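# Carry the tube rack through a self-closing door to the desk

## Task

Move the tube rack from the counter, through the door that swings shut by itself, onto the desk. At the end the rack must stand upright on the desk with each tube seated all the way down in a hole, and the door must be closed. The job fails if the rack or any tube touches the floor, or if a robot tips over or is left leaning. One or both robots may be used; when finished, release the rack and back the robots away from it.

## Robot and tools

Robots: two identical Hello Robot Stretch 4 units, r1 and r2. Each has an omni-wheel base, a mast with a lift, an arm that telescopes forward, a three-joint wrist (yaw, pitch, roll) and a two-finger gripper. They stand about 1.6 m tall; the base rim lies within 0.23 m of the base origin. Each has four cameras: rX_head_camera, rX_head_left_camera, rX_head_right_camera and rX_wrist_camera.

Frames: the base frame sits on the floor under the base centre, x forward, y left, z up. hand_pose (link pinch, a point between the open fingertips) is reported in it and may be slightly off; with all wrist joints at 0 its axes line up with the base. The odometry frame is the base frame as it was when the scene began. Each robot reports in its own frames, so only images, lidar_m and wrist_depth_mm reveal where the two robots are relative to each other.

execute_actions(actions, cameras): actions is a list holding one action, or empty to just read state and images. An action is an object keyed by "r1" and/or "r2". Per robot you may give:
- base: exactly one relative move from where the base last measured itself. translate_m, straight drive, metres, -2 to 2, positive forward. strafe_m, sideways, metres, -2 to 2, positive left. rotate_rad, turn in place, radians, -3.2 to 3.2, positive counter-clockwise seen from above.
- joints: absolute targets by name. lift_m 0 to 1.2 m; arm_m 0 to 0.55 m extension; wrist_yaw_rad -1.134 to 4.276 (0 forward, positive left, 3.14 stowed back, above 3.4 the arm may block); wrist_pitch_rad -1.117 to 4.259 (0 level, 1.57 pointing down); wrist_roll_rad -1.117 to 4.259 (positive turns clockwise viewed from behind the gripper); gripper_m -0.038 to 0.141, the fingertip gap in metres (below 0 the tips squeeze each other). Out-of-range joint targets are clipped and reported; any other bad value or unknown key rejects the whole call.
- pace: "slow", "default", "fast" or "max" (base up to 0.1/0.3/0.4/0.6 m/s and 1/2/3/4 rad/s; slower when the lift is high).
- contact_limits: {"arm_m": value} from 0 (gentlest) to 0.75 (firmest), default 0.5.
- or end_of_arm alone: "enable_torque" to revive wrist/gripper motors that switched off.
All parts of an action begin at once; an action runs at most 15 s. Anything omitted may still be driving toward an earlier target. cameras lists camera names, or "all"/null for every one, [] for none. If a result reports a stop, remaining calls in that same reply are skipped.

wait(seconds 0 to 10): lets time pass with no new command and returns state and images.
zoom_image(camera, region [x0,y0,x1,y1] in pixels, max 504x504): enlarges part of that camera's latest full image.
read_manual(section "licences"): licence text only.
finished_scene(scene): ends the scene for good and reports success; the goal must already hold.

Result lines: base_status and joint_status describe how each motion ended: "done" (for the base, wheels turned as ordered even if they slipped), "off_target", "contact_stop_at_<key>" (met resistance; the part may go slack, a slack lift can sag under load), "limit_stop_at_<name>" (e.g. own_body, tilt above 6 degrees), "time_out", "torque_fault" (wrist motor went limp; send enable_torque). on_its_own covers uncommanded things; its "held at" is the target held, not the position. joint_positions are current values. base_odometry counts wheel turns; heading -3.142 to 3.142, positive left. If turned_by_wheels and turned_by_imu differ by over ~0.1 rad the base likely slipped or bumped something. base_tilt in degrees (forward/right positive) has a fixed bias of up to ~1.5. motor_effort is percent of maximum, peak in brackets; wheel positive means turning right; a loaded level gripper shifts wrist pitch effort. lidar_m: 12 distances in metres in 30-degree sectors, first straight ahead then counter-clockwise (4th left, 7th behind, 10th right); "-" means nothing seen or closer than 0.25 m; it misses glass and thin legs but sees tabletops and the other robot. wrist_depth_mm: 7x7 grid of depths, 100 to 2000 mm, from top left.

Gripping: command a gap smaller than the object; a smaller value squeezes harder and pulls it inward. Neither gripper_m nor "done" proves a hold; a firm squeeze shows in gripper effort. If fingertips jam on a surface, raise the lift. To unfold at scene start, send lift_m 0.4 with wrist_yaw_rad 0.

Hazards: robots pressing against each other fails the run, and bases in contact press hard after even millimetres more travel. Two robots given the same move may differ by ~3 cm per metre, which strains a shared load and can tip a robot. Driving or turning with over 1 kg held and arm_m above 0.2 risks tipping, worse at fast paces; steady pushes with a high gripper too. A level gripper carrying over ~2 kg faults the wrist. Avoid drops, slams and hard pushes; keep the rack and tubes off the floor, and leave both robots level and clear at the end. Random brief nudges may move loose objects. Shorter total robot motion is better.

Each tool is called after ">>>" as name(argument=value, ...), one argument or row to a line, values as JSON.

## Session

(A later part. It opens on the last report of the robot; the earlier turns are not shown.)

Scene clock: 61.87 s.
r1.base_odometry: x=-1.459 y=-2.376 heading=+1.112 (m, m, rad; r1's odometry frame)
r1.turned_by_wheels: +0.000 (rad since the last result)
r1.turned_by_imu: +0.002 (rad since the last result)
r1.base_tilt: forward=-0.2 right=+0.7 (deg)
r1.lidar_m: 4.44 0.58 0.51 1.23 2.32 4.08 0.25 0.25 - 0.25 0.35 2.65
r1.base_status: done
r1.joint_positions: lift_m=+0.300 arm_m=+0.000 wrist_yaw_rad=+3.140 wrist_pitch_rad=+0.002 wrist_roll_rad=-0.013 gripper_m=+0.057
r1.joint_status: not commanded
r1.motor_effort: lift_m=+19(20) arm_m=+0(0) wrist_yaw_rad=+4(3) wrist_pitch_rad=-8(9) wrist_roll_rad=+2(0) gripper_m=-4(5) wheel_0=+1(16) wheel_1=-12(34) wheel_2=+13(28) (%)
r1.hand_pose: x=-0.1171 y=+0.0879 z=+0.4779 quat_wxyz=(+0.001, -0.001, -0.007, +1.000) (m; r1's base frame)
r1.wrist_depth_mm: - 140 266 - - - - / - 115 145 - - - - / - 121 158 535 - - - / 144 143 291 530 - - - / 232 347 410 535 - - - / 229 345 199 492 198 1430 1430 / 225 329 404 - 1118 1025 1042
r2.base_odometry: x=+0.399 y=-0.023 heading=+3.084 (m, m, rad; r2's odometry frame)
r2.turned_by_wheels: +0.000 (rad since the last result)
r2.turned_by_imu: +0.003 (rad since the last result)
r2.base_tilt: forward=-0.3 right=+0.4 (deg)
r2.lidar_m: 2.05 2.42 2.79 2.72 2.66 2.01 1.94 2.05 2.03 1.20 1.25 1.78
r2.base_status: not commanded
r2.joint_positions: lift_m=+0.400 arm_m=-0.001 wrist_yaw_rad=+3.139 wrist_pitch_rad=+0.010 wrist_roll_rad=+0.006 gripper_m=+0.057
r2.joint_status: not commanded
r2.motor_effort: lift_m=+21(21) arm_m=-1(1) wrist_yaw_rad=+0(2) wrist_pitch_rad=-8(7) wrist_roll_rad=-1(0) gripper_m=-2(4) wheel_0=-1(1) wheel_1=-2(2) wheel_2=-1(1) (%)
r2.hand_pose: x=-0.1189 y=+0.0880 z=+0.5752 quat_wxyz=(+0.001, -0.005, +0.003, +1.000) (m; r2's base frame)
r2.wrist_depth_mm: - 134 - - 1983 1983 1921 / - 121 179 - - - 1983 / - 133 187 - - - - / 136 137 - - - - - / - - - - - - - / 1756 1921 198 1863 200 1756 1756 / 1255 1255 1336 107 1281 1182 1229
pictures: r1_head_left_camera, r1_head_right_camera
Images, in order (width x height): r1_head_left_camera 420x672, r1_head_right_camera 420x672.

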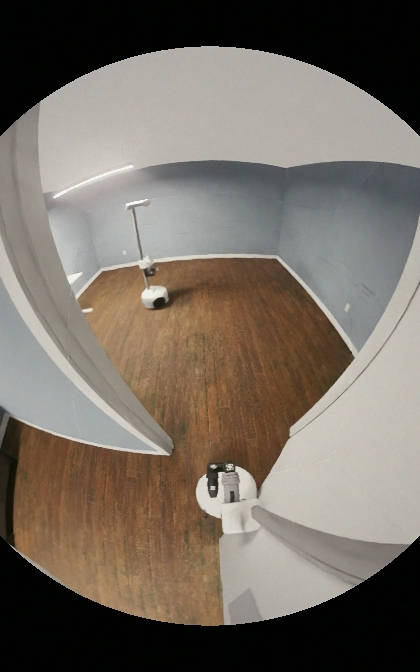

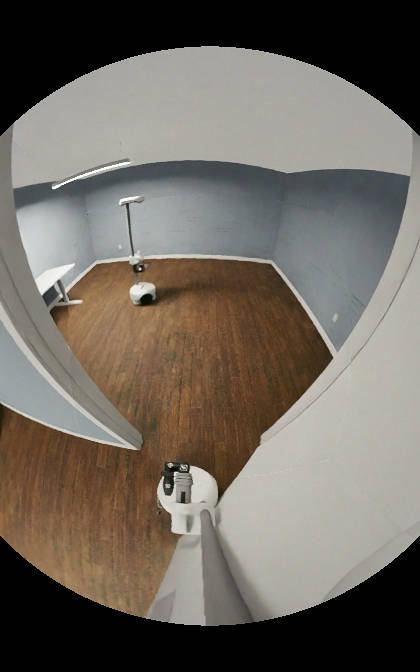

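>>> execute_actions(
  actions=[
    {"r1":{"base":{"strafe_m":-0.25},"pace":"slow"}},
  ],
  cameras=[],
)

>>> execute_actions(
  actions=[
    {"r1":{"base":{"translate_m":-0.3},"pace":"slow"},"r2":{"base":{"strafe_m":0.8}}},
  ],
  cameras=["r1_head_left_camera","r1_head_right_camera","r2_head_camera"],
)

Scene clock: 66.97 s.
r1.base_odometry: x=-1.236 y=-2.486 heading=+1.113 (m, m, rad; r1's odometry frame)
r1.turned_by_wheels: +0.000 (rad since the last result)
r1.turned_by_imu: -0.003 (rad since the last result)
r1.base_tilt: forward=-0.2 right=+0.6 (deg)
r1.lidar_m: 4.47 2.54 0.73 1.24 2.60 4.41 0.44 0.25 - 0.25 0.25 0.42
r1.base_status: done
r1.joint_positions: lift_m=+0.300 arm_m=+0.000 wrist_yaw_rad=+3.140 wrist_pitch_rad=+0.002 wrist_roll_rad=-0.013 gripper_m=+0.057
r1.joint_status: not commanded
r1.motor_effort: lift_m=+20(19) arm_m=+0(0) wrist_yaw_rad=+4(5) wrist_pitch_rad=-9(8) wrist_roll_rad=-1(1) gripper_m=-4(4) wheel_0=+9(14) wheel_1=-14(25) wheel_2=+5(18) (%)
r1.hand_pose: x=-0.1171 y=+0.0879 z=+0.4779 quat_wxyz=(+0.001, -0.001, -0.007, +1.000) (m; r1's base frame)
r1.wrist_depth_mm: - 140 266 - - - - / - 115 145 - - - - / - 121 158 - - - - / 145 143 293 - - - - / 233 445 597 - - - - / 229 439 199 1537 198 1430 1366 / 225 399 597 - 1118 1042 1042
r2.base_odometry: x=+0.399 y=-0.023 heading=+3.084 (m, m, rad; r2's odometry frame)
r2.turned_by_wheels: +0.000 (rad since the last result)
r2.turned_by_imu: +0.002 (rad since the last result)
r2.base_tilt: forward=-0.2 right=+0.3 (deg)
r2.lidar_m: 2.04 2.52 2.79 2.72 2.61 1.98 1.93 2.01 2.06 1.20 1.28 1.79
r2.base_status: not commanded
r2.joint_positions: lift_m=+0.400 arm_m=-0.001 wrist_yaw_rad=+3.139 wrist_pitch_rad=+0.010 wrist_roll_rad=+0.006 gripper_m=+0.057
r2.joint_status: not commanded
r2.motor_effort: lift_m=+21(21) arm_m=-1(1) wrist_yaw_rad=+0(0) wrist_pitch_rad=-8(7) wrist_roll_rad=-1(0) gripper_m=-2(2) wheel_0=-1(1) wheel_1=-2(2) wheel_2=-1(1) (%)
r2.hand_pose: x=-0.1189 y=+0.0880 z=+0.5752 quat_wxyz=(+0.001, -0.005, +0.003, +1.000) (m; r2's base frame)
r2.wrist_depth_mm: - 134 - - 1983 1983 1921 / - 121 178 - - - 1983 / - 133 187 - - - - / 137 137 - - - - - / - - - - - - - / 1808 1921 198 1863 199 1808 1708 / 1255 1255 1336 108 1281 1182 1255
pictures: none
No camera images: the call's "cameras" was empty. Leave "cameras" out to get every camera's image.

Scene clock: 71.23 s.
r1.base_odometry: x=-1.368 y=-2.755 heading=+1.112 (m, m, rad; r1's odometry frame)
r1.turned_by_wheels: +0.000 (rad since the last result)
r1.turned_by_imu: -0.002 (rad since the last result)
r1.base_tilt: forward=-0.2 right=+0.6 (deg)
r1.lidar_m: 2.66 0.93 0.90 2.36 2.57 4.16 4.15 0.25 0.25 - 0.25 0.36
r1.base_status: done
r1.joint_positions: lift_m=+0.300 arm_m=+0.000 wrist_yaw_rad=+3.140 wrist_pitch_rad=+0.002 wrist_roll_rad=-0.013 gripper_m=+0.057
r1.joint_status: not commanded
r1.motor_effort: lift_m=+20(20) arm_m=+0(0) wrist_yaw_rad=+4(4) wrist_pitch_rad=-8(8) wrist_roll_rad=-1(1) gripper_m=-3(2) wheel_0=+2(8) wheel_1=-11(20) wheel_2=+7(17) (%)
r1.hand_pose: x=-0.1171 y=+0.0879 z=+0.4779 quat_wxyz=(+0.001, -0.001, -0.007, +1.000) (m; r1's base frame)
r1.wrist_depth_mm: - 140 267 - - - - / - 115 144 - - - - / - 121 158 - - - - / 145 144 293 - - - - / 233 488 - - - - - / 229 477 199 1576 198 1430 1397 / 226 430 1138 - 1138 1060 1042
r2.base_odometry: x=+0.353 y=-0.822 heading=+3.084 (m, m, rad; r2's odometry frame)
r2.turned_by_wheels: +0.000 (rad since the last result)
r2.turned_by_imu: +0.002 (rad since the last result)
r2.base_tilt: forward=-0.1 right=+0.4 (deg)
r2.lidar_m: 2.09 2.21 1.96 1.90 2.03 1.94 1.89 2.02 2.84 2.00 2.12 2.16
r2.base_status: done
r2.joint_positions: lift_m=+0.400 arm_m=-0.001 wrist_yaw_rad=+3.140 wrist_pitch_rad=+0.010 wrist_roll_rad=+0.006 gripper_m=+0.057
r2.joint_status: not commanded
r2.motor_effort: lift_m=+21(21) arm_m=-1(0) wrist_yaw_rad=+0(1) wrist_pitch_rad=-8(7) wrist_roll_rad=-1(1) gripper_m=-6(5) wheel_0=+0(6) wheel_1=+0(11) wheel_2=+0(1) (%)
r2.hand_pose: x=-0.1189 y=+0.0880 z=+0.5752 quat_wxyz=(+0.001, -0.005, +0.003, +1.000) (m; r2's base frame)
r2.wrist_depth_mm: - 134 1983 1921 1983 1983 1921 / - 121 178 1983 1983 1863 1921 / - 133 186 - 1921 1921 1921 / 137 137 - - - 1983 1921 / - - - - - - 1983 / 1756 1921 198 1863 199 1756 1756 / 1281 1255 1336 107 1281 1182 1255
pictures: r1_head_left_camera, r1_head_right_camera, r2_head_camera
Images, in order (width x height): r1_head_left_camera 420x672, r1_head_right_camera 420x672, r2_head_camera 420x560.

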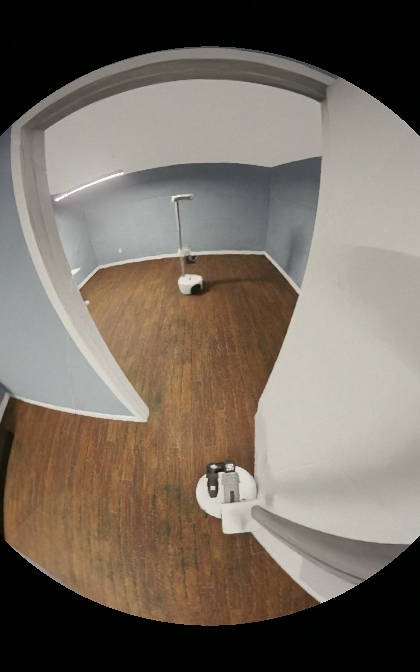

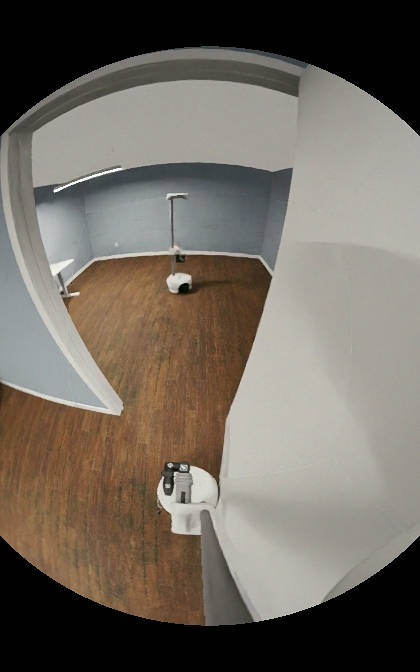

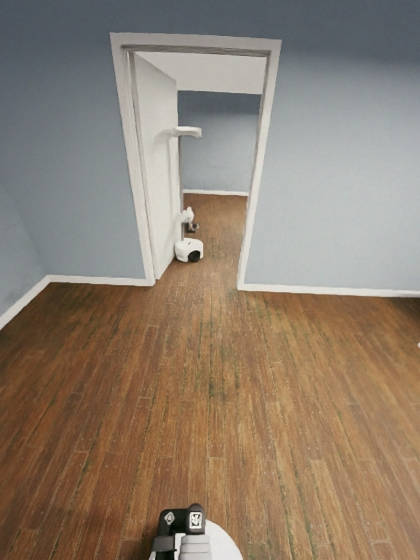

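>>> execute_actions(
  actions=[
    {"r1":{"base":{"strafe_m":-0.2},"pace":"slow"},"r2":{"base":{"translate_m":1.4}}},
  ],
  cameras=["r1_head_left_camera","r2_head_camera","r2_head_left_camera"],
)

Scene clock: 79.47 s.
r1.base_odometry: x=-1.189 y=-2.843 heading=+1.112 (m, m, rad; r1's odometry frame)
r1.turned_by_wheels: +0.000 (rad since the last result)
r1.turned_by_imu: -0.003 (rad since the last result)
r1.base_tilt: forward=-0.2 right=+0.6 (deg)
r1.lidar_m: 0.52 1.29 1.04 2.38 2.78 4.20 4.10 0.34 0.25 - 0.25 0.25
r1.base_status: done
r1.joint_positions: lift_m=+0.300 arm_m=+0.000 wrist_yaw_rad=+3.140 wrist_pitch_rad=+0.002 wrist_roll_rad=-0.013 gripper_m=+0.057
r1.joint_status: not commanded
r1.motor_effort: lift_m=+20(20) arm_m=+0(0) wrist_yaw_rad=+3(3) wrist_pitch_rad=-7(10) wrist_roll_rad=+1(0) gripper_m=-7(2) wheel_0=+8(20) wheel_1=-6(17) wheel_2=-3(8) (%)
r1.hand_pose: x=-0.1171 y=+0.0879 z=+0.4779 quat_wxyz=(+0.001, -0.001, -0.007, +1.000) (m; r1's base frame)
r1.wrist_depth_mm: - 140 266 - - - - / - 115 145 - - - - / - 121 158 - - - - / 145 144 293 - - - - / 233 - - - - - - / 229 1576 199 1537 198 1430 1397 / 225 1078 1138 - 1118 1042 1042
r2.base_odometry: x=-1.045 y=-0.741 heading=+3.084 (m, m, rad; r2's odometry frame)
r2.turned_by_wheels: +0.001 (rad since the last result)
r2.turned_by_imu: -0.002 (rad since the last result)
r2.base_tilt: forward=-0.2 right=+0.4 (deg)
r2.lidar_m: 1.31 0.89 1.02 1.85 1.98 2.78 3.33 3.46 2.13 2.01 0.96 0.78
r2.base_status: done
r2.joint_positions: lift_m=+0.400 arm_m=-0.001 wrist_yaw_rad=+3.140 wrist_pitch_rad=+0.010 wrist_roll_rad=+0.006 gripper_m=+0.057
r2.joint_status: not commanded
r2.motor_effort: lift_m=+21(21) arm_m=-1(1) wrist_yaw_rad=+2(1) wrist_pitch_rad=-7(7) wrist_roll_rad=-1(0) gripper_m=-2(5) wheel_0=+2(9) wheel_1=+4(8) wheel_2=+1(9) (%)
r2.hand_pose: x=-0.1189 y=+0.0880 z=+0.5752 quat_wxyz=(+0.001, -0.005, +0.003, +1.000) (m; r2's base frame)
r2.wrist_depth_mm: - 134 - - - - - / - 121 178 - - - - / - 133 186 - - - - / 136 137 - - - - - / - - - - - - - / 1808 1921 198 1863 199 1756 1756 / 1255 1255 1336 107 1281 1182 1229
pictures: r1_head_left_camera, r2_head_camera, r2_head_left_camera
Images, in order (width x height): r1_head_left_camera 420x672, r2_head_camera 420x560, r2_head_left_camera 420x672.

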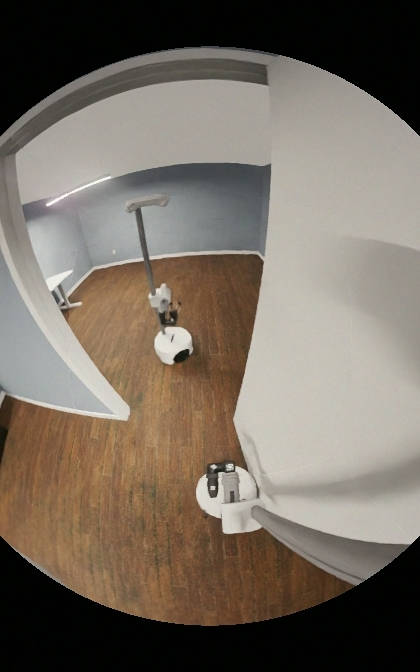

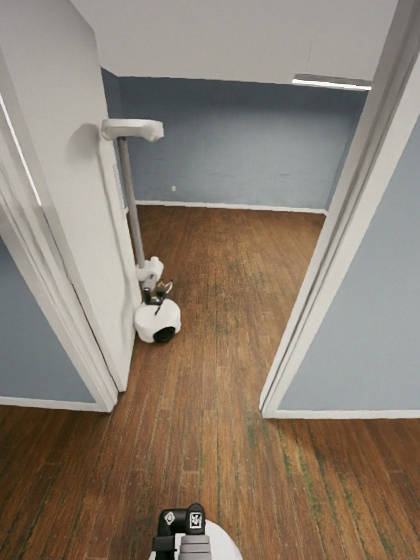

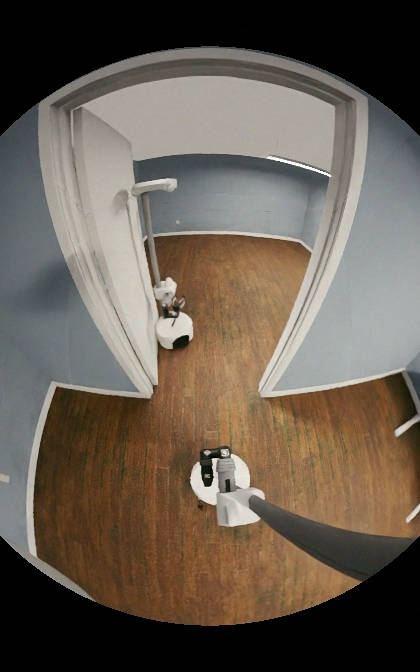

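>>> execute_actions(
  actions=[
    {"r2":{"base":{"strafe_m":-0.06}}},
  ],
  cameras=[],
)

>>> execute_actions(
  actions=[
    {"r2":{"base":{"translate_m":0.8}}},
  ],
  cameras=["r2_head_left_camera","r2_head_right_camera"],
)

Scene clock: 83.07 s.
r1.base_odometry: x=-1.189 y=-2.843 heading=+1.112 (m, m, rad; r1's odometry frame)
r1.turned_by_wheels: +0.000 (rad since the last result)
r1.turned_by_imu: -0.001 (rad since the last result)
r1.base_tilt: forward=-0.2 right=+0.6 (deg)
r1.lidar_m: 0.52 1.32 1.06 2.39 2.77 4.17 4.11 0.37 0.25 - 0.25 0.25
r1.base_status: not commanded
r1.joint_positions: lift_m=+0.300 arm_m=+0.000 wrist_yaw_rad=+3.140 wrist_pitch_rad=+0.002 wrist_roll_rad=-0.013 gripper_m=+0.057
r1.joint_status: not commanded
r1.motor_effort: lift_m=+20(20) arm_m=+1(0) wrist_yaw_rad=+4(3) wrist_pitch_rad=-9(9) wrist_roll_rad=-2(0) gripper_m=-2(5) wheel_0=+8(8) wheel_1=-6(6) wheel_2=-3(3) (%)
r1.hand_pose: x=-0.1171 y=+0.0879 z=+0.4779 quat_wxyz=(+0.001, -0.001, -0.007, +1.000) (m; r1's base frame)
r1.wrist_depth_mm: - 140 266 - - - - / - 115 144 - - - - / - 121 158 - - - - / 144 144 293 - - - - / 233 - - - - - - / 229 1618 199 1537 198 1397 1397 / 225 1078 1118 - 1098 1025 1025
r2.base_odometry: x=-1.041 y=-0.681 heading=+3.084 (m, m, rad; r2's odometry frame)
r2.turned_by_wheels: +0.000 (rad since the last result)
r2.turned_by_imu: +0.001 (rad since the last result)
r2.base_tilt: forward=-0.3 right=+0.3 (deg)
r2.lidar_m: 1.35 0.95 1.04 1.90 2.02 2.88 3.35 3.45 2.06 1.96 0.93 0.76
r2.base_status: done
r2.joint_positions: lift_m=+0.400 arm_m=-0.001 wrist_yaw_rad=+3.140 wrist_pitch_rad=+0.010 wrist_roll_rad=+0.006 gripper_m=+0.057
r2.joint_status: not commanded
r2.motor_effort: lift_m=+21(21) arm_m=-1(1) wrist_yaw_rad=+1(0) wrist_pitch_rad=-7(7) wrist_roll_rad=+0(1) gripper_m=-5(0) wheel_0=+0(8) wheel_1=+0(10) wheel_2=+0(2) (%)
r2.hand_pose: x=-0.1189 y=+0.0880 z=+0.5752 quat_wxyz=(+0.001, -0.005, +0.003, +1.000) (m; r2's base frame)
r2.wrist_depth_mm: - 134 - - - - - / - 121 178 - - - - / - 133 187 - - - - / 136 137 - - - - - / - - - - - - - / 1808 1921 198 1863 199 1756 1708 / 1281 1229 1308 107 1281 1182 1229
pictures: none
No camera images: the call's "cameras" was empty. Leave "cameras" out to get every camera's image.

Scene clock: 87.23 s.
r1.base_odometry: x=-1.189 y=-2.843 heading=+1.112 (m, m, rad; r1's odometry frame)
r1.turned_by_wheels: +0.000 (rad since the last result)
r1.turned_by_imu: -0.002 (rad since the last result)
r1.base_tilt: forward=-0.2 right=+0.7 (deg)
r1.lidar_m: 0.49 0.59 0.64 2.35 2.79 4.17 4.12 0.36 0.25 - 0.25 0.25
r1.base_status: not commanded
r1.joint_positions: lift_m=+0.300 arm_m=+0.000 wrist_yaw_rad=+3.140 wrist_pitch_rad=+0.002 wrist_roll_rad=-0.013 gripper_m=+0.057
r1.joint_status: not commanded
r1.motor_effort: lift_m=+20(19) arm_m=+0(0) wrist_yaw_rad=+3(3) wrist_pitch_rad=-6(9) wrist_roll_rad=-1(1) gripper_m=-3(5) wheel_0=+8(8) wheel_1=-6(6) wheel_2=-3(4) (%)
r1.hand_pose: x=-0.1171 y=+0.0879 z=+0.4779 quat_wxyz=(+0.001, -0.001, -0.007, +1.000) (m; r1's base frame)
r1.wrist_depth_mm: - 140 267 - - - - / - 115 144 - - - - / - 121 158 - - - - / 145 143 291 - - - - / 234 - - - - - - / 229 1618 199 1537 198 1430 1397 / 225 1098 1138 - 1098 1025 1042
r2.base_odometry: x=-1.840 y=-0.636 heading=+3.084 (m, m, rad; r2's odometry frame)
r2.turned_by_wheels: +0.000 (rad since the last result)
r2.turned_by_imu: -0.001 (rad since the last result)
r2.base_tilt: forward=-0.3 right=+0.3 (deg)
r2.lidar_m: 4.63 0.57 0.59 0.56 2.01 2.83 4.22 2.93 0.39 0.32 2.30 4.17
r2.base_status: done
r2.joint_positions: lift_m=+0.400 arm_m=-0.001 wrist_yaw_rad=+3.140 wrist_pitch_rad=+0.010 wrist_roll_rad=+0.006 gripper_m=+0.057
r2.joint_status: not commanded
r2.motor_effort: lift_m=+21(21) arm_m=-1(1) wrist_yaw_rad=-3(1) wrist_pitch_rad=-7(7) wrist_roll_rad=+0(0) gripper_m=-4(6) wheel_0=+1(11) wheel_1=+3(7) wheel_2=-1(8) (%)
r2.hand_pose: x=-0.1189 y=+0.0880 z=+0.5752 quat_wxyz=(+0.001, -0.005, +0.003, +1.000) (m; r2's base frame)
r2.wrist_depth_mm: - 134 - - - - - / - 121 179 - - - - / - 133 186 - - - - / 136 137 - - - - - / - - - - - - - / 1756 1921 198 1863 199 1756 1756 / 1255 1229 1336 107 1281 1182 1255
pictures: r2_head_left_camera, r2_head_right_camera
Images, in order (width x height): r2_head_left_camera 420x672, r2_head_right_camera 420x672.

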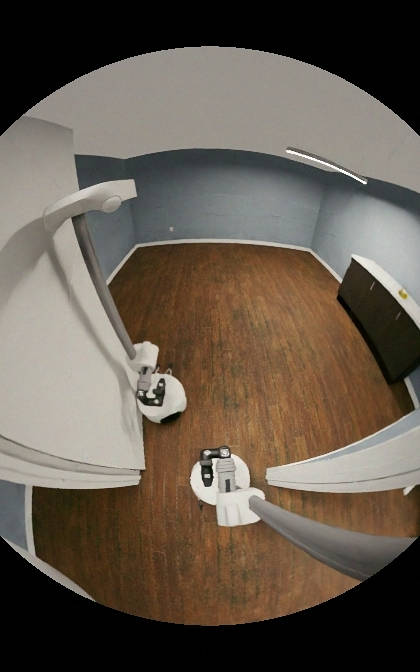

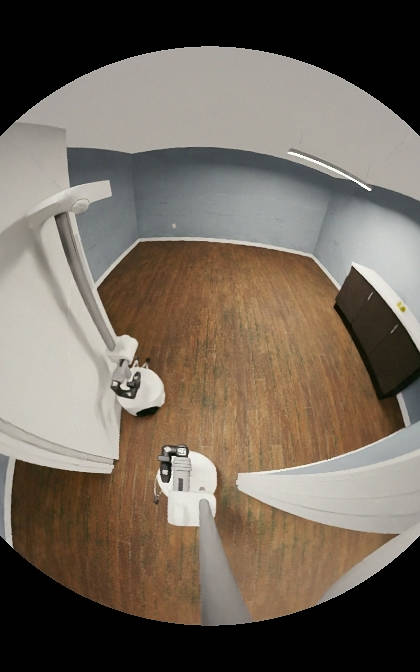

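>>> execute_actions(
  actions=[
    {"r2":{"base":{"translate_m":0.35},"pace":"slow"}},
  ],
  cameras=["r2_head_left_camera","r2_head_right_camera"],
)

Scene clock: 93.20 s.
r1.base_odometry: x=-1.189 y=-2.843 heading=+1.112 (m, m, rad; r1's odometry frame)
r1.turned_by_wheels: +0.000 (rad since the last result)
r1.turned_by_imu: -0.002 (rad since the last result)
r1.base_tilt: forward=-0.2 right=+0.6 (deg)
r1.lidar_m: 0.51 0.36 0.34 0.43 2.79 4.17 4.09 0.35 0.25 - 0.25 0.25
r1.base_status: not commanded
r1.joint_positions: lift_m=+0.300 arm_m=+0.000 wrist_yaw_rad=+3.140 wrist_pitch_rad=+0.002 wrist_roll_rad=-0.013 gripper_m=+0.057
r1.joint_status: not commanded
r1.motor_effort: lift_m=+20(20) arm_m=+0(0) wrist_yaw_rad=+4(5) wrist_pitch_rad=-7(8) wrist_roll_rad=+0(0) gripper_m=-5(2) wheel_0=+8(8) wheel_1=-6(6) wheel_2=-4(3) (%)
r1.hand_pose: x=-0.1171 y=+0.0879 z=+0.4779 quat_wxyz=(+0.001, -0.001, -0.007, +1.000) (m; r1's base frame)
r1.wrist_depth_mm: - 140 267 - - - - / - 115 144 - - - - / - 121 158 - - - - / 145 143 293 - - - - / 234 - - - - - - / 229 1618 199 1576 198 1430 1397 / 225 1098 1118 - 1118 1025 1025
r2.base_odometry: x=-2.189 y=-0.616 heading=+3.085 (m, m, rad; r2's odometry frame)
r2.turned_by_wheels: +0.000 (rad since the last result)
r2.turned_by_imu: +0.001 (rad since the last result)
r2.base_tilt: forward=-0.2 right=+0.4 (deg)
r2.lidar_m: 4.24 0.35 0.34 0.49 0.59 2.81 - 0.50 0.49 1.42 2.31 4.20
r2.base_status: done
r2.joint_positions: lift_m=+0.400 arm_m=-0.001 wrist_yaw_rad=+3.140 wrist_pitch_rad=+0.010 wrist_roll_rad=+0.006 gripper_m=+0.057
r2.joint_status: not commanded
r2.motor_effort: lift_m=+21(21) arm_m=-1(1) wrist_yaw_rad=-1(2) wrist_pitch_rad=-8(7) wrist_roll_rad=+0(0) gripper_m=-4(5) wheel_0=+3(8) wheel_1=+4(6) wheel_2=-3(7) (%)
r2.hand_pose: x=-0.1189 y=+0.0880 z=+0.5752 quat_wxyz=(+0.001, -0.005, +0.003, +1.000) (m; r2's base frame)
r2.wrist_depth_mm: - 133 - - - - - / - 121 178 - - - - / - 133 187 - - - - / 136 137 - - - - - / - - - - - - - / 1756 1921 198 1863 199 1756 1708 / 1255 1255 1336 107 1281 1182 1229
pictures: r2_head_left_camera, r2_head_right_camera
Images, in order (width x height): r2_head_left_camera 420x672, r2_head_right_camera 420x672.

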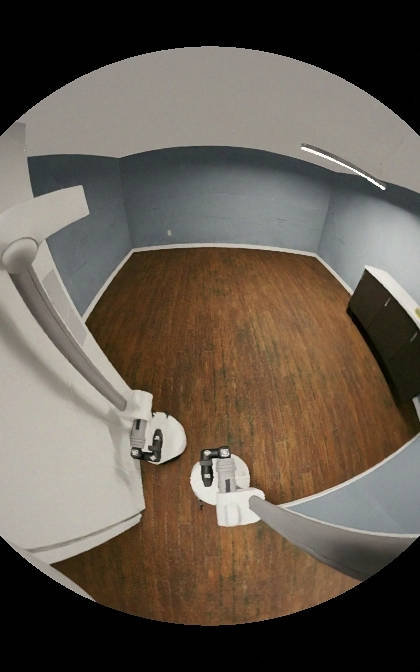

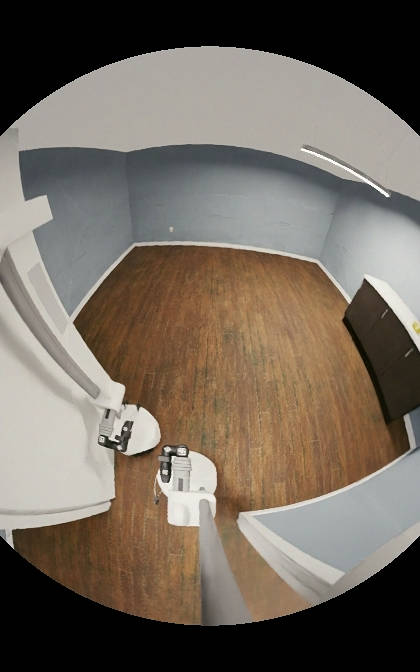

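>>> execute_actions(
  actions=[
    {"r2":{"base":{"strafe_m":-0.9}}},
  ],
  cameras=[],
)

>>> execute_actions(
  actions=[
    {"r2":{"base":{"rotate_rad":-1.57},"joints":{"lift_m":0.9,"wrist_yaw_rad":0,"gripper_m":0.12}}},
  ],
  cameras=["r2_head_camera","r2_head_left_camera","r2_wrist_camera"],
)

Scene clock: 99.57 s.
r1.base_odometry: x=-1.189 y=-2.843 heading=+1.112 (m, m, rad; r1's odometry frame)
r1.turned_by_wheels: +0.000 (rad since the last result)
r1.turned_by_imu: -0.003 (rad since the last result)
r1.base_tilt: forward=-0.2 right=+0.6 (deg)
r1.lidar_m: 0.51 3.62 1.05 1.17 2.78 4.15 4.11 0.37 0.25 - 0.25 0.25
r1.base_status: not commanded
r1.joint_positions: lift_m=+0.300 arm_m=+0.000 wrist_yaw_rad=+3.140 wrist_pitch_rad=+0.002 wrist_roll_rad=-0.013 gripper_m=+0.057
r1.joint_status: not commanded
r1.motor_effort: lift_m=+20(20) arm_m=+0(0) wrist_yaw_rad=+4(4) wrist_pitch_rad=-7(8) wrist_roll_rad=+0(0) gripper_m=-3(4) wheel_0=+8(8) wheel_1=-6(6) wheel_2=-3(3) (%)
r1.hand_pose: x=-0.1171 y=+0.0879 z=+0.4779 quat_wxyz=(+0.001, -0.001, -0.007, +1.000) (m; r1's base frame)
r1.wrist_depth_mm: - 140 267 - - - - / - 115 145 - - - - / - 121 158 - - - - / 145 144 291 - - - - / 233 - - - - - - / 229 1618 200 1537 198 1430 1397 / 224 1078 1138 - 1118 1025 1042
r2.base_odometry: x=-2.138 y=+0.283 heading=+3.085 (m, m, rad; r2's odometry frame)
r2.turned_by_wheels: +0.000 (rad since the last result)
r2.turned_by_imu: +0.004 (rad since the last result)
r2.base_tilt: forward=-0.2 right=+0.3 (deg)
r2.lidar_m: 4.23 3.81 1.19 1.16 0.48 0.34 0.32 0.34 0.46 1.33 1.37 1.92
r2.base_status: done
r2.joint_positions: lift_m=+0.400 arm_m=-0.001 wrist_yaw_rad=+3.140 wrist_pitch_rad=+0.010 wrist_roll_rad=+0.006 gripper_m=+0.057
r2.joint_status: not commanded
r2.motor_effort: lift_m=+21(21) arm_m=-1(1) wrist_yaw_rad=-2(2) wrist_pitch_rad=-7(7) wrist_roll_rad=+0(1) gripper_m=-3(2) wheel_0=+1(10) wheel_1=-1(10) wheel_2=-1(3) (%)
r2.hand_pose: x=-0.1189 y=+0.0880 z=+0.5752 quat_wxyz=(+0.001, -0.005, +0.003, +1.000) (m; r2's base frame)
r2.wrist_depth_mm: - 134 452 452 449 445 445 / - 121 178 452 449 449 449 / - 133 187 455 455 452 449 / 136 137 462 462 459 455 455 / 466 469 466 466 462 459 459 / 473 473 198 469 199 462 459 / 477 473 473 107 469 466 466
pictures: none
No camera images: the call's "cameras" was empty. Leave "cameras" out to get every camera's image.

Scene clock: 102.50 s.
r1.base_odometry: x=-1.189 y=-2.843 heading=+1.112 (m, m, rad; r1's odometry frame)
r1.turned_by_wheels: +0.000 (rad since the last result)
r1.turned_by_imu: -0.001 (rad since the last result)
r1.base_tilt: forward=-0.1 right=+0.6 (deg)
r1.lidar_m: 0.50 3.63 1.05 1.17 2.79 4.17 4.11 0.36 0.25 - 0.25 0.26
r1.base_status: not commanded
r1.joint_positions: lift_m=+0.300 arm_m=+0.000 wrist_yaw_rad=+3.140 wrist_pitch_rad=+0.002 wrist_roll_rad=-0.013 gripper_m=+0.057
r1.joint_status: not commanded
r1.motor_effort: lift_m=+19(20) arm_m=+0(0) wrist_yaw_rad=+4(3) wrist_pitch_rad=-8(8) wrist_roll_rad=-1(0) gripper_m=-3(6) wheel_0=+8(8) wheel_1=-6(6) wheel_2=-3(3) (%)
r1.hand_pose: x=-0.1171 y=+0.0879 z=+0.4779 quat_wxyz=(+0.001, -0.001, -0.007, +1.000) (m; r1's base frame)
r1.wrist_depth_mm: - 140 267 - - - - / - 115 144 - - - - / - 121 158 - - - - / 145 144 294 - - - - / 233 - - - - - - / 229 1618 199 1537 198 1430 1397 / 226 1078 1160 - 1138 1042 1060
r2.base_odometry: x=-2.138 y=+0.283 heading=+1.515 (m, m, rad; r2's odometry frame)
r2.turned_by_wheels: -1.570 (rad since the last result)
r2.turned_by_imu: -1.606 (rad since the last result)
r2.base_tilt: forward=-0.2 right=+0.4 (deg)
r2.lidar_m: 1.31 1.37 1.94 4.24 3.87 1.20 1.17 0.46 0.34 0.32 0.33 0.48
r2.base_status: done
r2.joint_positions: lift_m=+0.900 arm_m=-0.001 wrist_yaw_rad=+0.001 wrist_pitch_rad=+0.010 wrist_roll_rad=+0.006 gripper_m=+0.120
r2.joint_status: all done
r2.motor_effort: lift_m=+22(22) arm_m=-1(1) wrist_yaw_rad=-4(10) wrist_pitch_rad=-7(7) wrist_roll_rad=-1(1) gripper_m=-3(5) wheel_0=+1(6) wheel_1=+2(9) wheel_2=+0(8) (%)
r2.hand_pose: x=+0.4579 y=-0.0873 z=+1.0751 quat_wxyz=(+1.000, +0.003, +0.005, +0.000) (m; r2's base frame)
r2.wrist_depth_mm: 1661 1661 1661 1661 1205 603 421 / 1708 1661 1661 1661 1229 609 424 / 1708 1708 1708 1708 1281 615 430 / 1756 1708 1708 1708 1308 627 433 / 1205 1182 1336 1708 1308 585 436 / 1138 1138 1118 1756 917 591 436 / 1138 1138 1138 107 1205 597 439
pictures: r2_head_camera, r2_head_left_camera, r2_wrist_camera
Images, in order (width x height): r2_head_camera 420x560, r2_head_left_camera 420x672, r2_wrist_camera 616x392.

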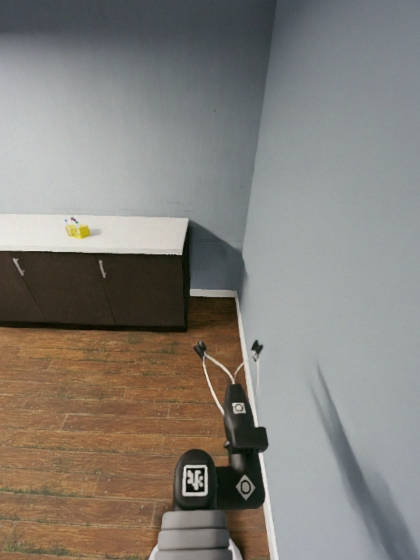

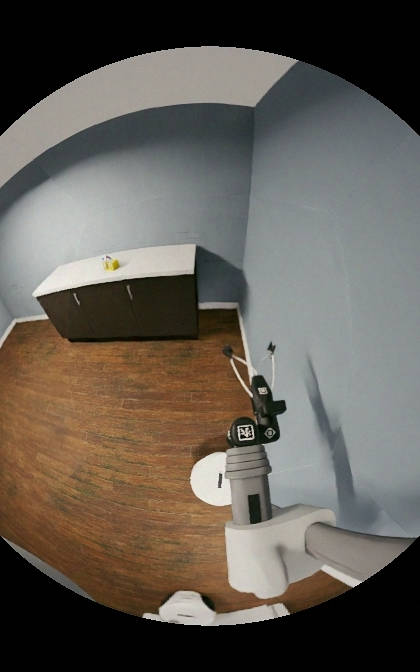

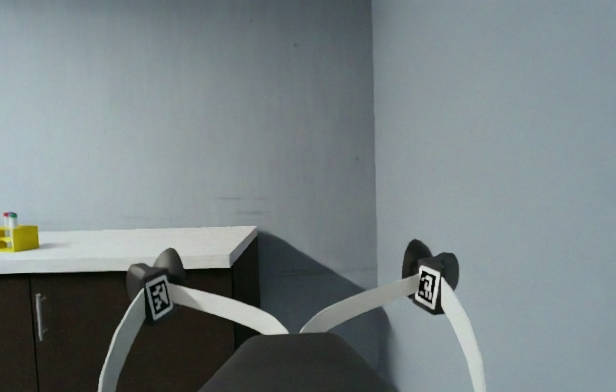

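>>> execute_actions(
  actions=[
    {"r2":{"base":{"strafe_m":1.1}}},
  ],
  cameras=[],
)

>>> execute_actions(
  actions=[
    {"r2":{"base":{"translate_m":0.6},"joints":{"wrist_pitch_rad":0.4}}},
  ],
  cameras=["r2_head_camera","r2_wrist_camera"],
)

Scene clock: 109.30 s.
r1.base_odometry: x=-1.189 y=-2.843 heading=+1.112 (m, m, rad; r1's odometry frame)
r1.turned_by_wheels: +0.000 (rad since the last result)
r1.turned_by_imu: -0.003 (rad since the last result)
r1.base_tilt: forward=-0.2 right=+0.6 (deg)
r1.lidar_m: 0.51 3.63 1.06 2.37 1.34 4.14 4.12 0.35 0.25 - 0.25 0.25
r1.base_status: not commanded
r1.joint_positions: lift_m=+0.300 arm_m=+0.000 wrist_yaw_rad=+3.140 wrist_pitch_rad=+0.002 wrist_roll_rad=-0.013 gripper_m=+0.057
r1.joint_status: not commanded
r1.motor_effort: lift_m=+20(20) arm_m=+0(0) wrist_yaw_rad=+4(3) wrist_pitch_rad=-10(6) wrist_roll_rad=+1(1) gripper_m=-3(5) wheel_0=+8(8) wheel_1=-6(6) wheel_2=-3(3) (%)
r1.hand_pose: x=-0.1171 y=+0.0879 z=+0.4779 quat_wxyz=(+0.001, -0.001, -0.007, +1.000) (m; r1's base frame)
r1.wrist_depth_mm: - 140 266 - - - - / - 115 144 - - - - / - 121 158 - - - - / 144 144 291 - - - - / 234 - - - - - - / 229 1618 199 1537 199 1430 1397 / 225 1098 1118 - 1118 1042 1042
r2.base_odometry: x=-3.236 y=+0.344 heading=+1.515 (m, m, rad; r2's odometry frame)
r2.turned_by_wheels: +0.000 (rad since the last result)
r2.turned_by_imu: +0.003 (rad since the last result)
r2.base_tilt: forward=-0.2 right=+0.2 (deg)
r2.lidar_m: 1.31 1.39 2.91 3.16 3.31 2.84 1.64 1.33 1.45 1.42 1.50 1.38
r2.base_status: done
r2.joint_positions: lift_m=+0.900 arm_m=-0.001 wrist_yaw_rad=+0.000 wrist_pitch_rad=+0.010 wrist_roll_rad=+0.006 gripper_m=+0.120
r2.joint_status: not commanded
r2.motor_effort: lift_m=+21(22) arm_m=-1(1) wrist_yaw_rad=+0(4) wrist_pitch_rad=-8(8) wrist_roll_rad=-1(0) gripper_m=+0(0) wheel_0=-1(10) wheel_1=+1(12) wheel_2=+0(1) (%)
r2.hand_pose: x=+0.4579 y=-0.0873 z=+1.0751 quat_wxyz=(+1.000, +0.003, +0.005, +0.000) (m; r2's base frame)
r2.wrist_depth_mm: 1708 1708 1661 1708 1708 1708 1661 / 1756 1756 1708 1708 1708 1708 1708 / 1708 1708 1756 1708 1708 1708 1708 / 1756 1756 1756 1756 1756 1708 1708 / 1205 1182 1138 1160 1138 1138 1160 / 1160 1138 1138 1160 1160 1160 1160 / 1160 1160 1182 107 1138 1160 1160
pictures: none
No camera images: the call's "cameras" was empty. Leave "cameras" out to get every camera's image.

Scene clock: 112.77 s.
r1.base_odometry: x=-1.189 y=-2.843 heading=+1.112 (m, m, rad; r1's odometry frame)
r1.turned_by_wheels: +0.000 (rad since the last result)
r1.turned_by_imu: -0.001 (rad since the last result)
r1.base_tilt: forward=-0.2 right=+0.7 (deg)
r1.lidar_m: 0.52 3.62 1.03 2.38 1.87 4.17 4.13 0.36 0.25 - 0.25 0.25
r1.base_status: not commanded
r1.joint_positions: lift_m=+0.300 arm_m=+0.000 wrist_yaw_rad=+3.140 wrist_pitch_rad=+0.002 wrist_roll_rad=-0.013 gripper_m=+0.057
r1.joint_status: not commanded
r1.motor_effort: lift_m=+19(19) arm_m=+0(0) wrist_yaw_rad=+3(4) wrist_pitch_rad=-8(8) wrist_roll_rad=+1(0) gripper_m=-3(3) wheel_0=+8(8) wheel_1=-6(6) wheel_2=-3(3) (%)
r1.hand_pose: x=-0.1171 y=+0.0879 z=+0.4779 quat_wxyz=(+0.001, -0.001, -0.007, +1.000) (m; r1's base frame)
r1.wrist_depth_mm: - 140 267 - - - - / - 115 145 - - - - / - 121 158 - - - - / 145 144 293 - - - - / 233 - - - - - - / 229 1618 200 1537 198 1430 1397 / 225 1078 1138 - 1138 1025 1042
r2.base_odometry: x=-3.203 y=+0.943 heading=+1.515 (m, m, rad; r2's odometry frame)
r2.turned_by_wheels: +0.000 (rad since the last result)
r2.turned_by_imu: -0.001 (rad since the last result)
r2.base_tilt: forward=-0.2 right=+0.2 (deg)
r2.lidar_m: 0.72 0.77 1.05 3.13 3.28 3.47 2.22 1.87 1.48 1.42 1.02 0.76
r2.base_status: done
r2.joint_positions: lift_m=+0.900 arm_m=-0.001 wrist_yaw_rad=+0.000 wrist_pitch_rad=+0.402 wrist_roll_rad=+0.006 gripper_m=+0.120
r2.joint_status: all done
r2.motor_effort: lift_m=+21(21) arm_m=-1(1) wrist_yaw_rad=-1(1) wrist_pitch_rad=-7(4) wrist_roll_rad=+0(1) gripper_m=-3(3) wheel_0=+0(7) wheel_1=+1(7) wheel_2=-1(12) (%)
r2.hand_pose: x=+0.4349 y=-0.0874 z=+0.9651 quat_wxyz=(+0.980, +0.003, +0.200, -0.001) (m; r2's base frame)
r2.wrist_depth_mm: 1060 1042 1042 1042 1042 1042 1042 / 1078 1078 1078 1078 661 1060 1042 / 661 654 640 634 621 621 621 / 574 574 574 580 585 580 574 / 615 603 615 621 609 621 621 / 661 640 640 661 647 661 668 / 723 715 715 107 732 732 741
pictures: r2_head_camera, r2_wrist_camera
Images, in order (width x height): r2_head_camera 420x560, r2_wrist_camera 616x392.

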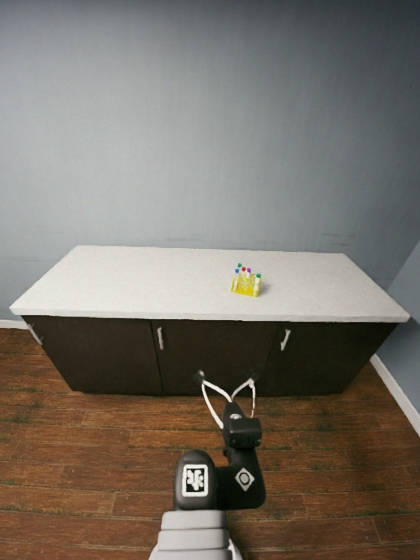

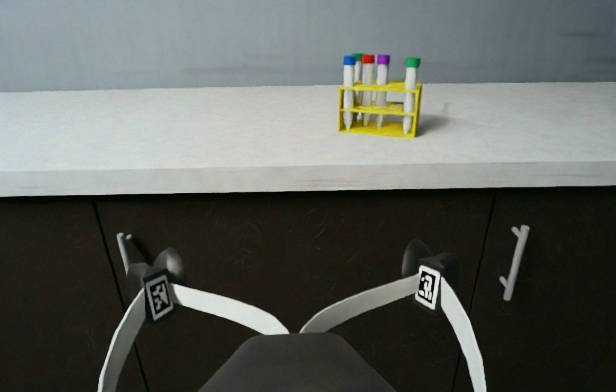

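>>> zoom_image(
  camera="r2_wrist_camera",
  region=[300,30,460,150],
)

Region (300, 30, 460, 150) of r2_wrist_camera's 616x392 image, scaled by 3.150; it fills the top 378 rows of this view, and the rest is white.

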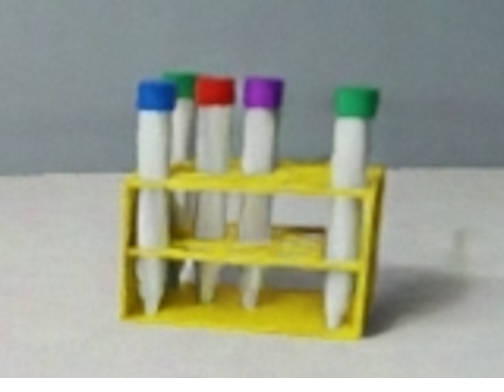

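>>> execute_actions(
  actions=[
    {"r2":{"base":{"strafe_m":-0.13},"joints":{"lift_m":1.2,"wrist_pitch_rad":1.4,"gripper_m":0.14}}},
  ],
  cameras=[],
)

>>> execute_actions(
  actions=[
    {"r2":{"base":{"translate_m":0.3},"joints":{"arm_m":0.33}}},
  ],
  cameras=["r2_head_camera","r2_wrist_camera"],
)

Scene clock: 124.90 s.
r1.base_odometry: x=-1.189 y=-2.843 heading=+1.112 (m, m, rad; r1's odometry frame)
r1.turned_by_wheels: +0.000 (rad since the last result)
r1.turned_by_imu: -0.002 (rad since the last result)
r1.base_tilt: forward=-0.1 right=+0.7 (deg)
r1.lidar_m: 0.50 3.65 1.05 2.23 1.86 4.16 4.11 0.34 0.25 - 0.25 0.25
r1.base_status: not commanded
r1.joint_positions: lift_m=+0.300 arm_m=+0.000 wrist_yaw_rad=+3.140 wrist_pitch_rad=+0.002 wrist_roll_rad=-0.013 gripper_m=+0.057
r1.joint_status: not commanded
r1.motor_effort: lift_m=+20(19) arm_m=+0(0) wrist_yaw_rad=+3(3) wrist_pitch_rad=-8(8) wrist_roll_rad=+0(0) gripper_m=-2(3) wheel_0=+8(8) wheel_1=-6(6) wheel_2=-3(3) (%)
r1.hand_pose: x=-0.1171 y=+0.0879 z=+0.4779 quat_wxyz=(+0.001, -0.001, -0.007, +1.000) (m; r1's base frame)
r1.wrist_depth_mm: - 140 267 - - - - / - 115 145 - - - - / - 121 158 - - - - / 145 144 291 - - - - / 233 - - - - - - / 229 1618 199 1537 197 1430 1430 / 226 1118 1138 - 1118 1042 1042
r2.base_odometry: x=-3.073 y=+0.936 heading=+1.515 (m, m, rad; r2's odometry frame)
r2.turned_by_wheels: +0.000 (rad since the last result)
r2.turned_by_imu: +0.002 (rad since the last result)
r2.base_tilt: forward=-0.1 right=+0.4 (deg)
r2.lidar_m: 0.71 0.77 1.06 3.26 3.43 3.47 3.41 1.83 1.35 1.30 1.03 0.74
r2.base_status: done
r2.joint_positions: lift_m=+1.200 arm_m=-0.001 wrist_yaw_rad=+0.000 wrist_pitch_rad=+1.400 wrist_roll_rad=+0.006 gripper_m=+0.140
r2.joint_status: all done
r2.motor_effort: lift_m=+22(23) arm_m=-1(1) wrist_yaw_rad=-2(2) wrist_pitch_rad=-1(3) wrist_roll_rad=+0(1) gripper_m=+0(0) wheel_0=+0(5) wheel_1=-2(10) wheel_2=-1(0) (%)
r2.hand_pose: x=+0.2184 y=-0.0874 z=+1.0936 quat_wxyz=(+0.765, +0.002, +0.644, -0.002) (m; r2's base frame)
r2.wrist_depth_mm: 946 946 946 946 960 960 946 / 1336 1336 1336 1366 1397 1366 1397 / 1336 1336 1308 1336 1336 1366 1366 / 1281 1308 1336 1308 1308 1336 1336 / 1281 1281 1308 1308 1281 1308 1336 / 1255 212 1060 1078 1281 1281 1308 / 1229 1229 1042 107 1281 1255 1281
pictures: none
No camera images: the call's "cameras" was empty. Leave "cameras" out to get every camera's image.

Scene clock: 127.37 s.
r1.base_odometry: x=-1.189 y=-2.843 heading=+1.112 (m, m, rad; r1's odometry frame)
r1.turned_by_wheels: +0.000 (rad since the last result)
r1.turned_by_imu: -0.001 (rad since the last result)
r1.base_tilt: forward=-0.1 right=+0.6 (deg)
r1.lidar_m: 0.51 3.64 1.03 2.20 2.15 4.16 4.12 0.35 0.25 - 0.25 0.25
r1.base_status: not commanded
r1.joint_positions: lift_m=+0.300 arm_m=+0.000 wrist_yaw_rad=+3.140 wrist_pitch_rad=+0.002 wrist_roll_rad=-0.013 gripper_m=+0.057
r1.joint_status: not commanded
r1.motor_effort: lift_m=+20(19) arm_m=+0(0) wrist_yaw_rad=+4(4) wrist_pitch_rad=-8(9) wrist_roll_rad=+0(0) gripper_m=-2(4) wheel_0=+8(8) wheel_1=-6(6) wheel_2=-4(3) (%)
r1.hand_pose: x=-0.1171 y=+0.0879 z=+0.4779 quat_wxyz=(+0.001, -0.001, -0.007, +1.000) (m; r1's base frame)
r1.wrist_depth_mm: - 140 266 - - - - / - 115 145 - - - - / - 121 158 - - - - / 145 143 291 - - - - / 233 - - - - - - / 229 1576 200 1576 198 1430 1366 / 224 1098 1138 - 1118 1042 1025
r2.base_odometry: x=-3.056 y=+1.236 heading=+1.515 (m, m, rad; r2's odometry frame)
r2.turned_by_wheels: +0.000 (rad since the last result)
r2.turned_by_imu: +0.000 (rad since the last result)
r2.base_tilt: forward=-0.2 right=+0.4 (deg)
r2.lidar_m: 0.42 0.46 0.63 3.25 3.42 3.80 3.76 1.84 1.36 1.31 0.61 0.45
r2.base_status: done
r2.joint_positions: lift_m=+1.200 arm_m=+0.329 wrist_yaw_rad=+0.000 wrist_pitch_rad=+1.400 wrist_roll_rad=+0.006 gripper_m=+0.140
r2.joint_status: all done
r2.motor_effort: lift_m=+22(22) arm_m=+4(5) wrist_yaw_rad=-3(2) wrist_pitch_rad=-1(2) wrist_roll_rad=+0(0) gripper_m=-1(0) wheel_0=+1(7) wheel_1=+2(8) wheel_2=-1(13) (%)
r2.hand_pose: x=+0.5491 y=-0.0874 z=+1.0936 quat_wxyz=(+0.765, +0.002, +0.644, -0.002) (m; r2's base frame)
r2.wrist_depth_mm: 430 433 436 436 442 445 445 / 424 427 427 430 433 436 439 / 415 418 421 424 427 427 430 / 404 410 410 340 418 421 421 / 402 402 404 407 410 415 415 / 394 211 397 399 402 404 410 / 389 394 394 107 1255 1255 1281
pictures: r2_head_camera, r2_wrist_camera
Images, in order (width x height): r2_head_camera 420x560, r2_wrist_camera 616x392.

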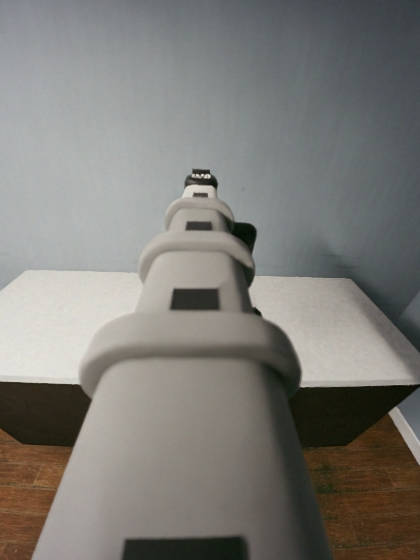

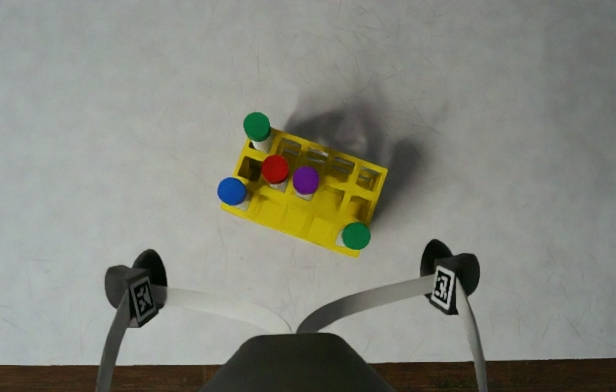

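>>> execute_actions(
  actions=[
    {"r2":{"joints":{"arm_m":0.44,"wrist_pitch_rad":1.57,"wrist_roll_rad":0.34,"gripper_m":0.141,"lift_m":1.15}}},
  ],
  cameras=["r2_wrist_camera","r2_head_left_camera"],
)

Scene clock: 133.03 s.
r1.base_odometry: x=-1.189 y=-2.843 heading=+1.112 (m, m, rad; r1's odometry frame)
r1.turned_by_wheels: +0.000 (rad since the last result)
r1.turned_by_imu: -0.002 (rad since the last result)
r1.base_tilt: forward=-0.2 right=+0.6 (deg)
r1.lidar_m: 0.50 3.63 1.05 2.21 2.14 4.18 4.11 0.37 0.25 - 0.25 0.26
r1.base_status: not commanded
r1.joint_positions: lift_m=+0.300 arm_m=+0.000 wrist_yaw_rad=+3.140 wrist_pitch_rad=+0.002 wrist_roll_rad=-0.013 gripper_m=+0.057
r1.joint_status: not commanded
r1.motor_effort: lift_m=+20(19) arm_m=+0(0) wrist_yaw_rad=+3(4) wrist_pitch_rad=-9(9) wrist_roll_rad=+1(1) gripper_m=-4(4) wheel_0=+8(8) wheel_1=-6(6) wheel_2=-3(3) (%)
r1.hand_pose: x=-0.1171 y=+0.0879 z=+0.4779 quat_wxyz=(+0.001, -0.001, -0.007, +1.000) (m; r1's base frame)
r1.wrist_depth_mm: - 140 266 - - - - / - 115 145 - - - - / - 121 158 - - - - / 145 144 291 - - - - / 234 - - - - - - / 229 1618 199 1576 198 1430 1397 / 226 1098 1160 - 1118 1025 1060
r2.base_odometry: x=-3.056 y=+1.236 heading=+1.515 (m, m, rad; r2's odometry frame)
r2.turned_by_wheels: +0.000 (rad since the last result)
r2.turned_by_imu: +0.002 (rad since the last result)
r2.base_tilt: forward=-0.2 right=+0.3 (deg)
r2.lidar_m: 0.41 0.43 0.64 3.26 3.40 3.78 2.17 1.85 1.36 1.31 0.61 0.44
r2.base_status: not commanded
r2.joint_positions: lift_m=+1.150 arm_m=+0.439 wrist_yaw_rad=+0.000 wrist_pitch_rad=+1.570 wrist_roll_rad=+0.340 gripper_m=+0.141
r2.joint_status: all done
r2.motor_effort: lift_m=+13(20) arm_m=+4(5) wrist_yaw_rad=+1(1) wrist_pitch_rad=+0(1) wrist_roll_rad=+1(4) gripper_m=+0(2) wheel_0=+1(1) wheel_1=+3(3) wheel_2=-1(1) (%)
r2.hand_pose: x=+0.6104 y=-0.0874 z=+1.0401 quat_wxyz=(+0.697, +0.120, +0.697, -0.119) (m; r2's base frame)
r2.wrist_depth_mm: 340 342 345 347 347 351 351 / 342 343 347 349 351 355 355 / 343 345 349 351 353 357 357 / 345 349 349 349 355 357 362 / 349 349 315 278 296 359 362 / 349 210 281 283 258 364 366 / 353 355 357 107 364 1308 1281
pictures: r2_head_left_camera, r2_wrist_camera
Images, in order (width x height): r2_head_left_camera 420x672, r2_wrist_camera 616x392.

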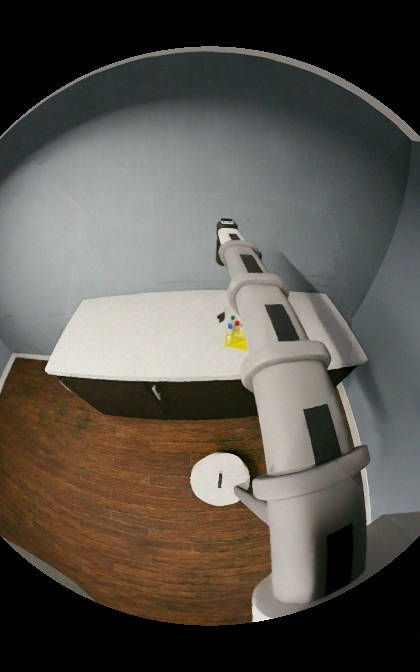

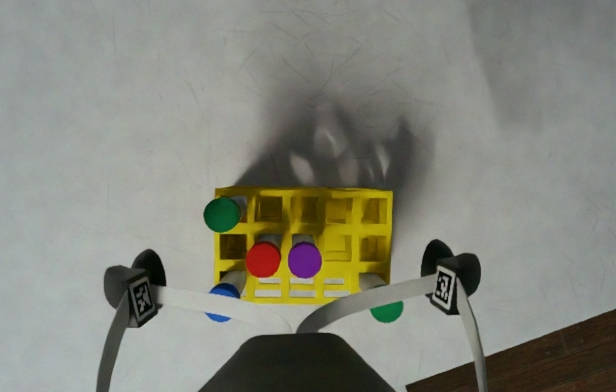

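>>> execute_actions(
  actions=[
    {"r2":{"base":{"strafe_m":-0.005},"joints":{"lift_m":1.11},"pace":"slow"}},
  ],
  cameras=["r2_wrist_camera"],
)

Scene clock: 137.57 s.
r1.base_odometry: x=-1.189 y=-2.843 heading=+1.112 (m, m, rad; r1's odometry frame)
r1.turned_by_wheels: +0.000 (rad since the last result)
r1.turned_by_imu: -0.002 (rad since the last result)
r1.base_tilt: forward=-0.1 right=+0.7 (deg)
r1.lidar_m: 0.51 3.64 1.04 2.17 2.13 4.16 4.13 0.34 0.25 - 0.25 0.25
r1.base_status: not commanded
r1.joint_positions: lift_m=+0.300 arm_m=+0.000 wrist_yaw_rad=+3.140 wrist_pitch_rad=+0.002 wrist_roll_rad=-0.013 gripper_m=+0.057
r1.joint_status: not commanded
r1.motor_effort: lift_m=+19(20) arm_m=+0(0) wrist_yaw_rad=+4(5) wrist_pitch_rad=-7(8) wrist_roll_rad=+0(0) gripper_m=-3(3) wheel_0=+8(8) wheel_1=-6(6) wheel_2=-3(3) (%)
r1.hand_pose: x=-0.1171 y=+0.0879 z=+0.4779 quat_wxyz=(+0.001, -0.001, -0.007, +1.000) (m; r1's base frame)
r1.wrist_depth_mm: - 140 268 - - - - / - 115 145 - - - - / - 121 158 - - - - / 145 144 293 - - - - / 234 - - - - - - / 229 1618 198 1537 198 1464 1430 / 227 1098 1118 - 1118 1025 1025
r2.base_odometry: x=-3.051 y=+1.235 heading=+1.515 (m, m, rad; r2's odometry frame)
r2.turned_by_wheels: +0.000 (rad since the last result)
r2.turned_by_imu: +0.002 (rad since the last result)
r2.base_tilt: forward=-0.2 right=+0.3 (deg)
r2.lidar_m: 0.43 0.46 0.63 3.27 3.44 3.80 2.16 1.86 1.36 1.31 0.63 0.46
r2.base_status: done
r2.joint_positions: lift_m=+1.110 arm_m=+0.439 wrist_yaw_rad=+0.000 wrist_pitch_rad=+1.570 wrist_roll_rad=+0.340 gripper_m=+0.141
r2.joint_status: all done
r2.motor_effort: lift_m=+13(14) arm_m=+4(4) wrist_yaw_rad=-3(1) wrist_pitch_rad=+0(0) wrist_roll_rad=+0(1) gripper_m=+2(0) wheel_0=+4(10) wheel_1=-3(7) wheel_2=+0(1) (%)
r2.hand_pose: x=+0.6104 y=-0.0874 z=+1.0001 quat_wxyz=(+0.697, +0.120, +0.697, -0.119) (m; r2's base frame)
r2.wrist_depth_mm: 301 301 306 307 309 312 312 / 303 306 307 310 312 314 315 / 306 307 310 310 314 315 319 / 306 310 310 310 315 317 320 / 309 310 237 240 273 320 324 / 310 210 193 193 202 324 324 / 314 315 317 107 322 325 1281
pictures: r2_wrist_camera
Images, in order (width x height): r2_wrist_camera 616x392.

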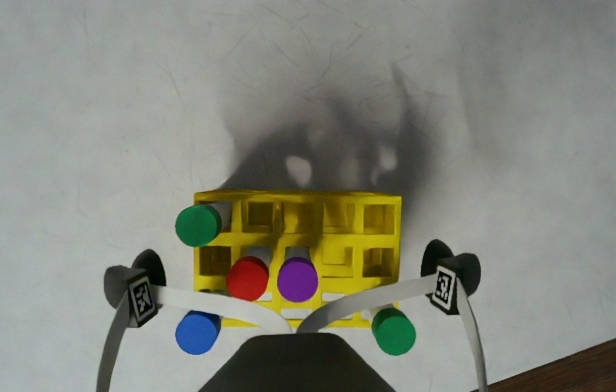

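>>> execute_actions(
  actions=[
    {"r2":{"joints":{"lift_m":1.075,"arm_m":0.434},"pace":"slow"}},
  ],
  cameras=["r2_wrist_camera"],
)

Scene clock: 141.67 s.
r1.base_odometry: x=-1.189 y=-2.843 heading=+1.112 (m, m, rad; r1's odometry frame)
r1.turned_by_wheels: +0.000 (rad since the last result)
r1.turned_by_imu: -0.002 (rad since the last result)
r1.base_tilt: forward=-0.1 right=+0.6 (deg)
r1.lidar_m: 0.51 3.63 1.06 2.20 2.13 4.18 4.10 0.35 0.25 - 0.25 0.25
r1.base_status: not commanded
r1.joint_positions: lift_m=+0.300 arm_m=+0.000 wrist_yaw_rad=+3.140 wrist_pitch_rad=+0.002 wrist_roll_rad=-0.013 gripper_m=+0.057
r1.joint_status: not commanded
r1.motor_effort: lift_m=+19(19) arm_m=+0(0) wrist_yaw_rad=+5(4) wrist_pitch_rad=-8(9) wrist_roll_rad=-1(0) gripper_m=-2(1) wheel_0=+8(8) wheel_1=-6(6) wheel_2=-3(4) (%)
r1.hand_pose: x=-0.1171 y=+0.0879 z=+0.4779 quat_wxyz=(+0.001, -0.001, -0.007, +1.000) (m; r1's base frame)
r1.wrist_depth_mm: - 140 267 - - - - / - 115 145 - - - - / - 121 158 - - - - / 145 144 291 - - - - / 233 - - - - - - / 229 1576 200 1499 198 1430 1397 / 226 1098 1118 - 1138 1025 1042
r2.base_odometry: x=-3.051 y=+1.235 heading=+1.515 (m, m, rad; r2's odometry frame)
r2.turned_by_wheels: +0.000 (rad since the last result)
r2.turned_by_imu: +0.002 (rad since the last result)
r2.base_tilt: forward=-0.1 right=+0.4 (deg)
r2.lidar_m: 0.43 0.44 0.66 3.27 3.42 3.79 2.12 1.84 1.37 1.30 0.62 0.46
r2.base_status: not commanded
r2.joint_positions: lift_m=+1.075 arm_m=+0.435 wrist_yaw_rad=+0.000 wrist_pitch_rad=+1.570 wrist_roll_rad=+0.340 gripper_m=+0.141
r2.joint_status: all done
r2.motor_effort: lift_m=+13(15) arm_m=-4(5) wrist_yaw_rad=+0(2) wrist_pitch_rad=-1(1) wrist_roll_rad=+1(0) gripper_m=-5(1) wheel_0=+5(4) wheel_1=-3(3) wheel_2=+0(0) (%)
r2.hand_pose: x=+0.6058 y=-0.0874 z=+0.9651 quat_wxyz=(+0.697, +0.120, +0.697, -0.119) (m; r2's base frame)
r2.wrist_depth_mm: 267 270 271 272 274 276 278 / 270 271 272 276 278 279 281 / 271 273 274 276 279 279 282 / 273 274 237 276 279 282 285 / 276 276 203 204 232 285 287 / 278 202 179 158 196 286 289 / 278 279 206 108 208 289 290
pictures: r2_wrist_camera
Images, in order (width x height): r2_wrist_camera 616x392.

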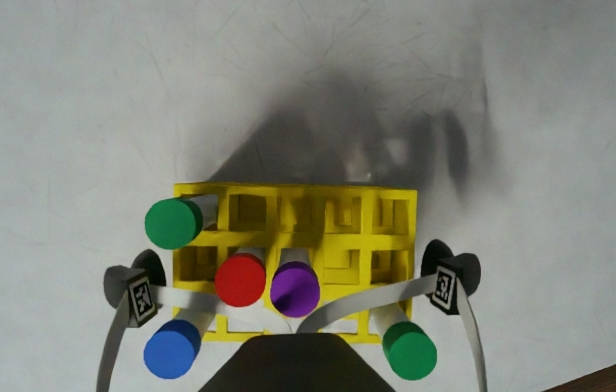

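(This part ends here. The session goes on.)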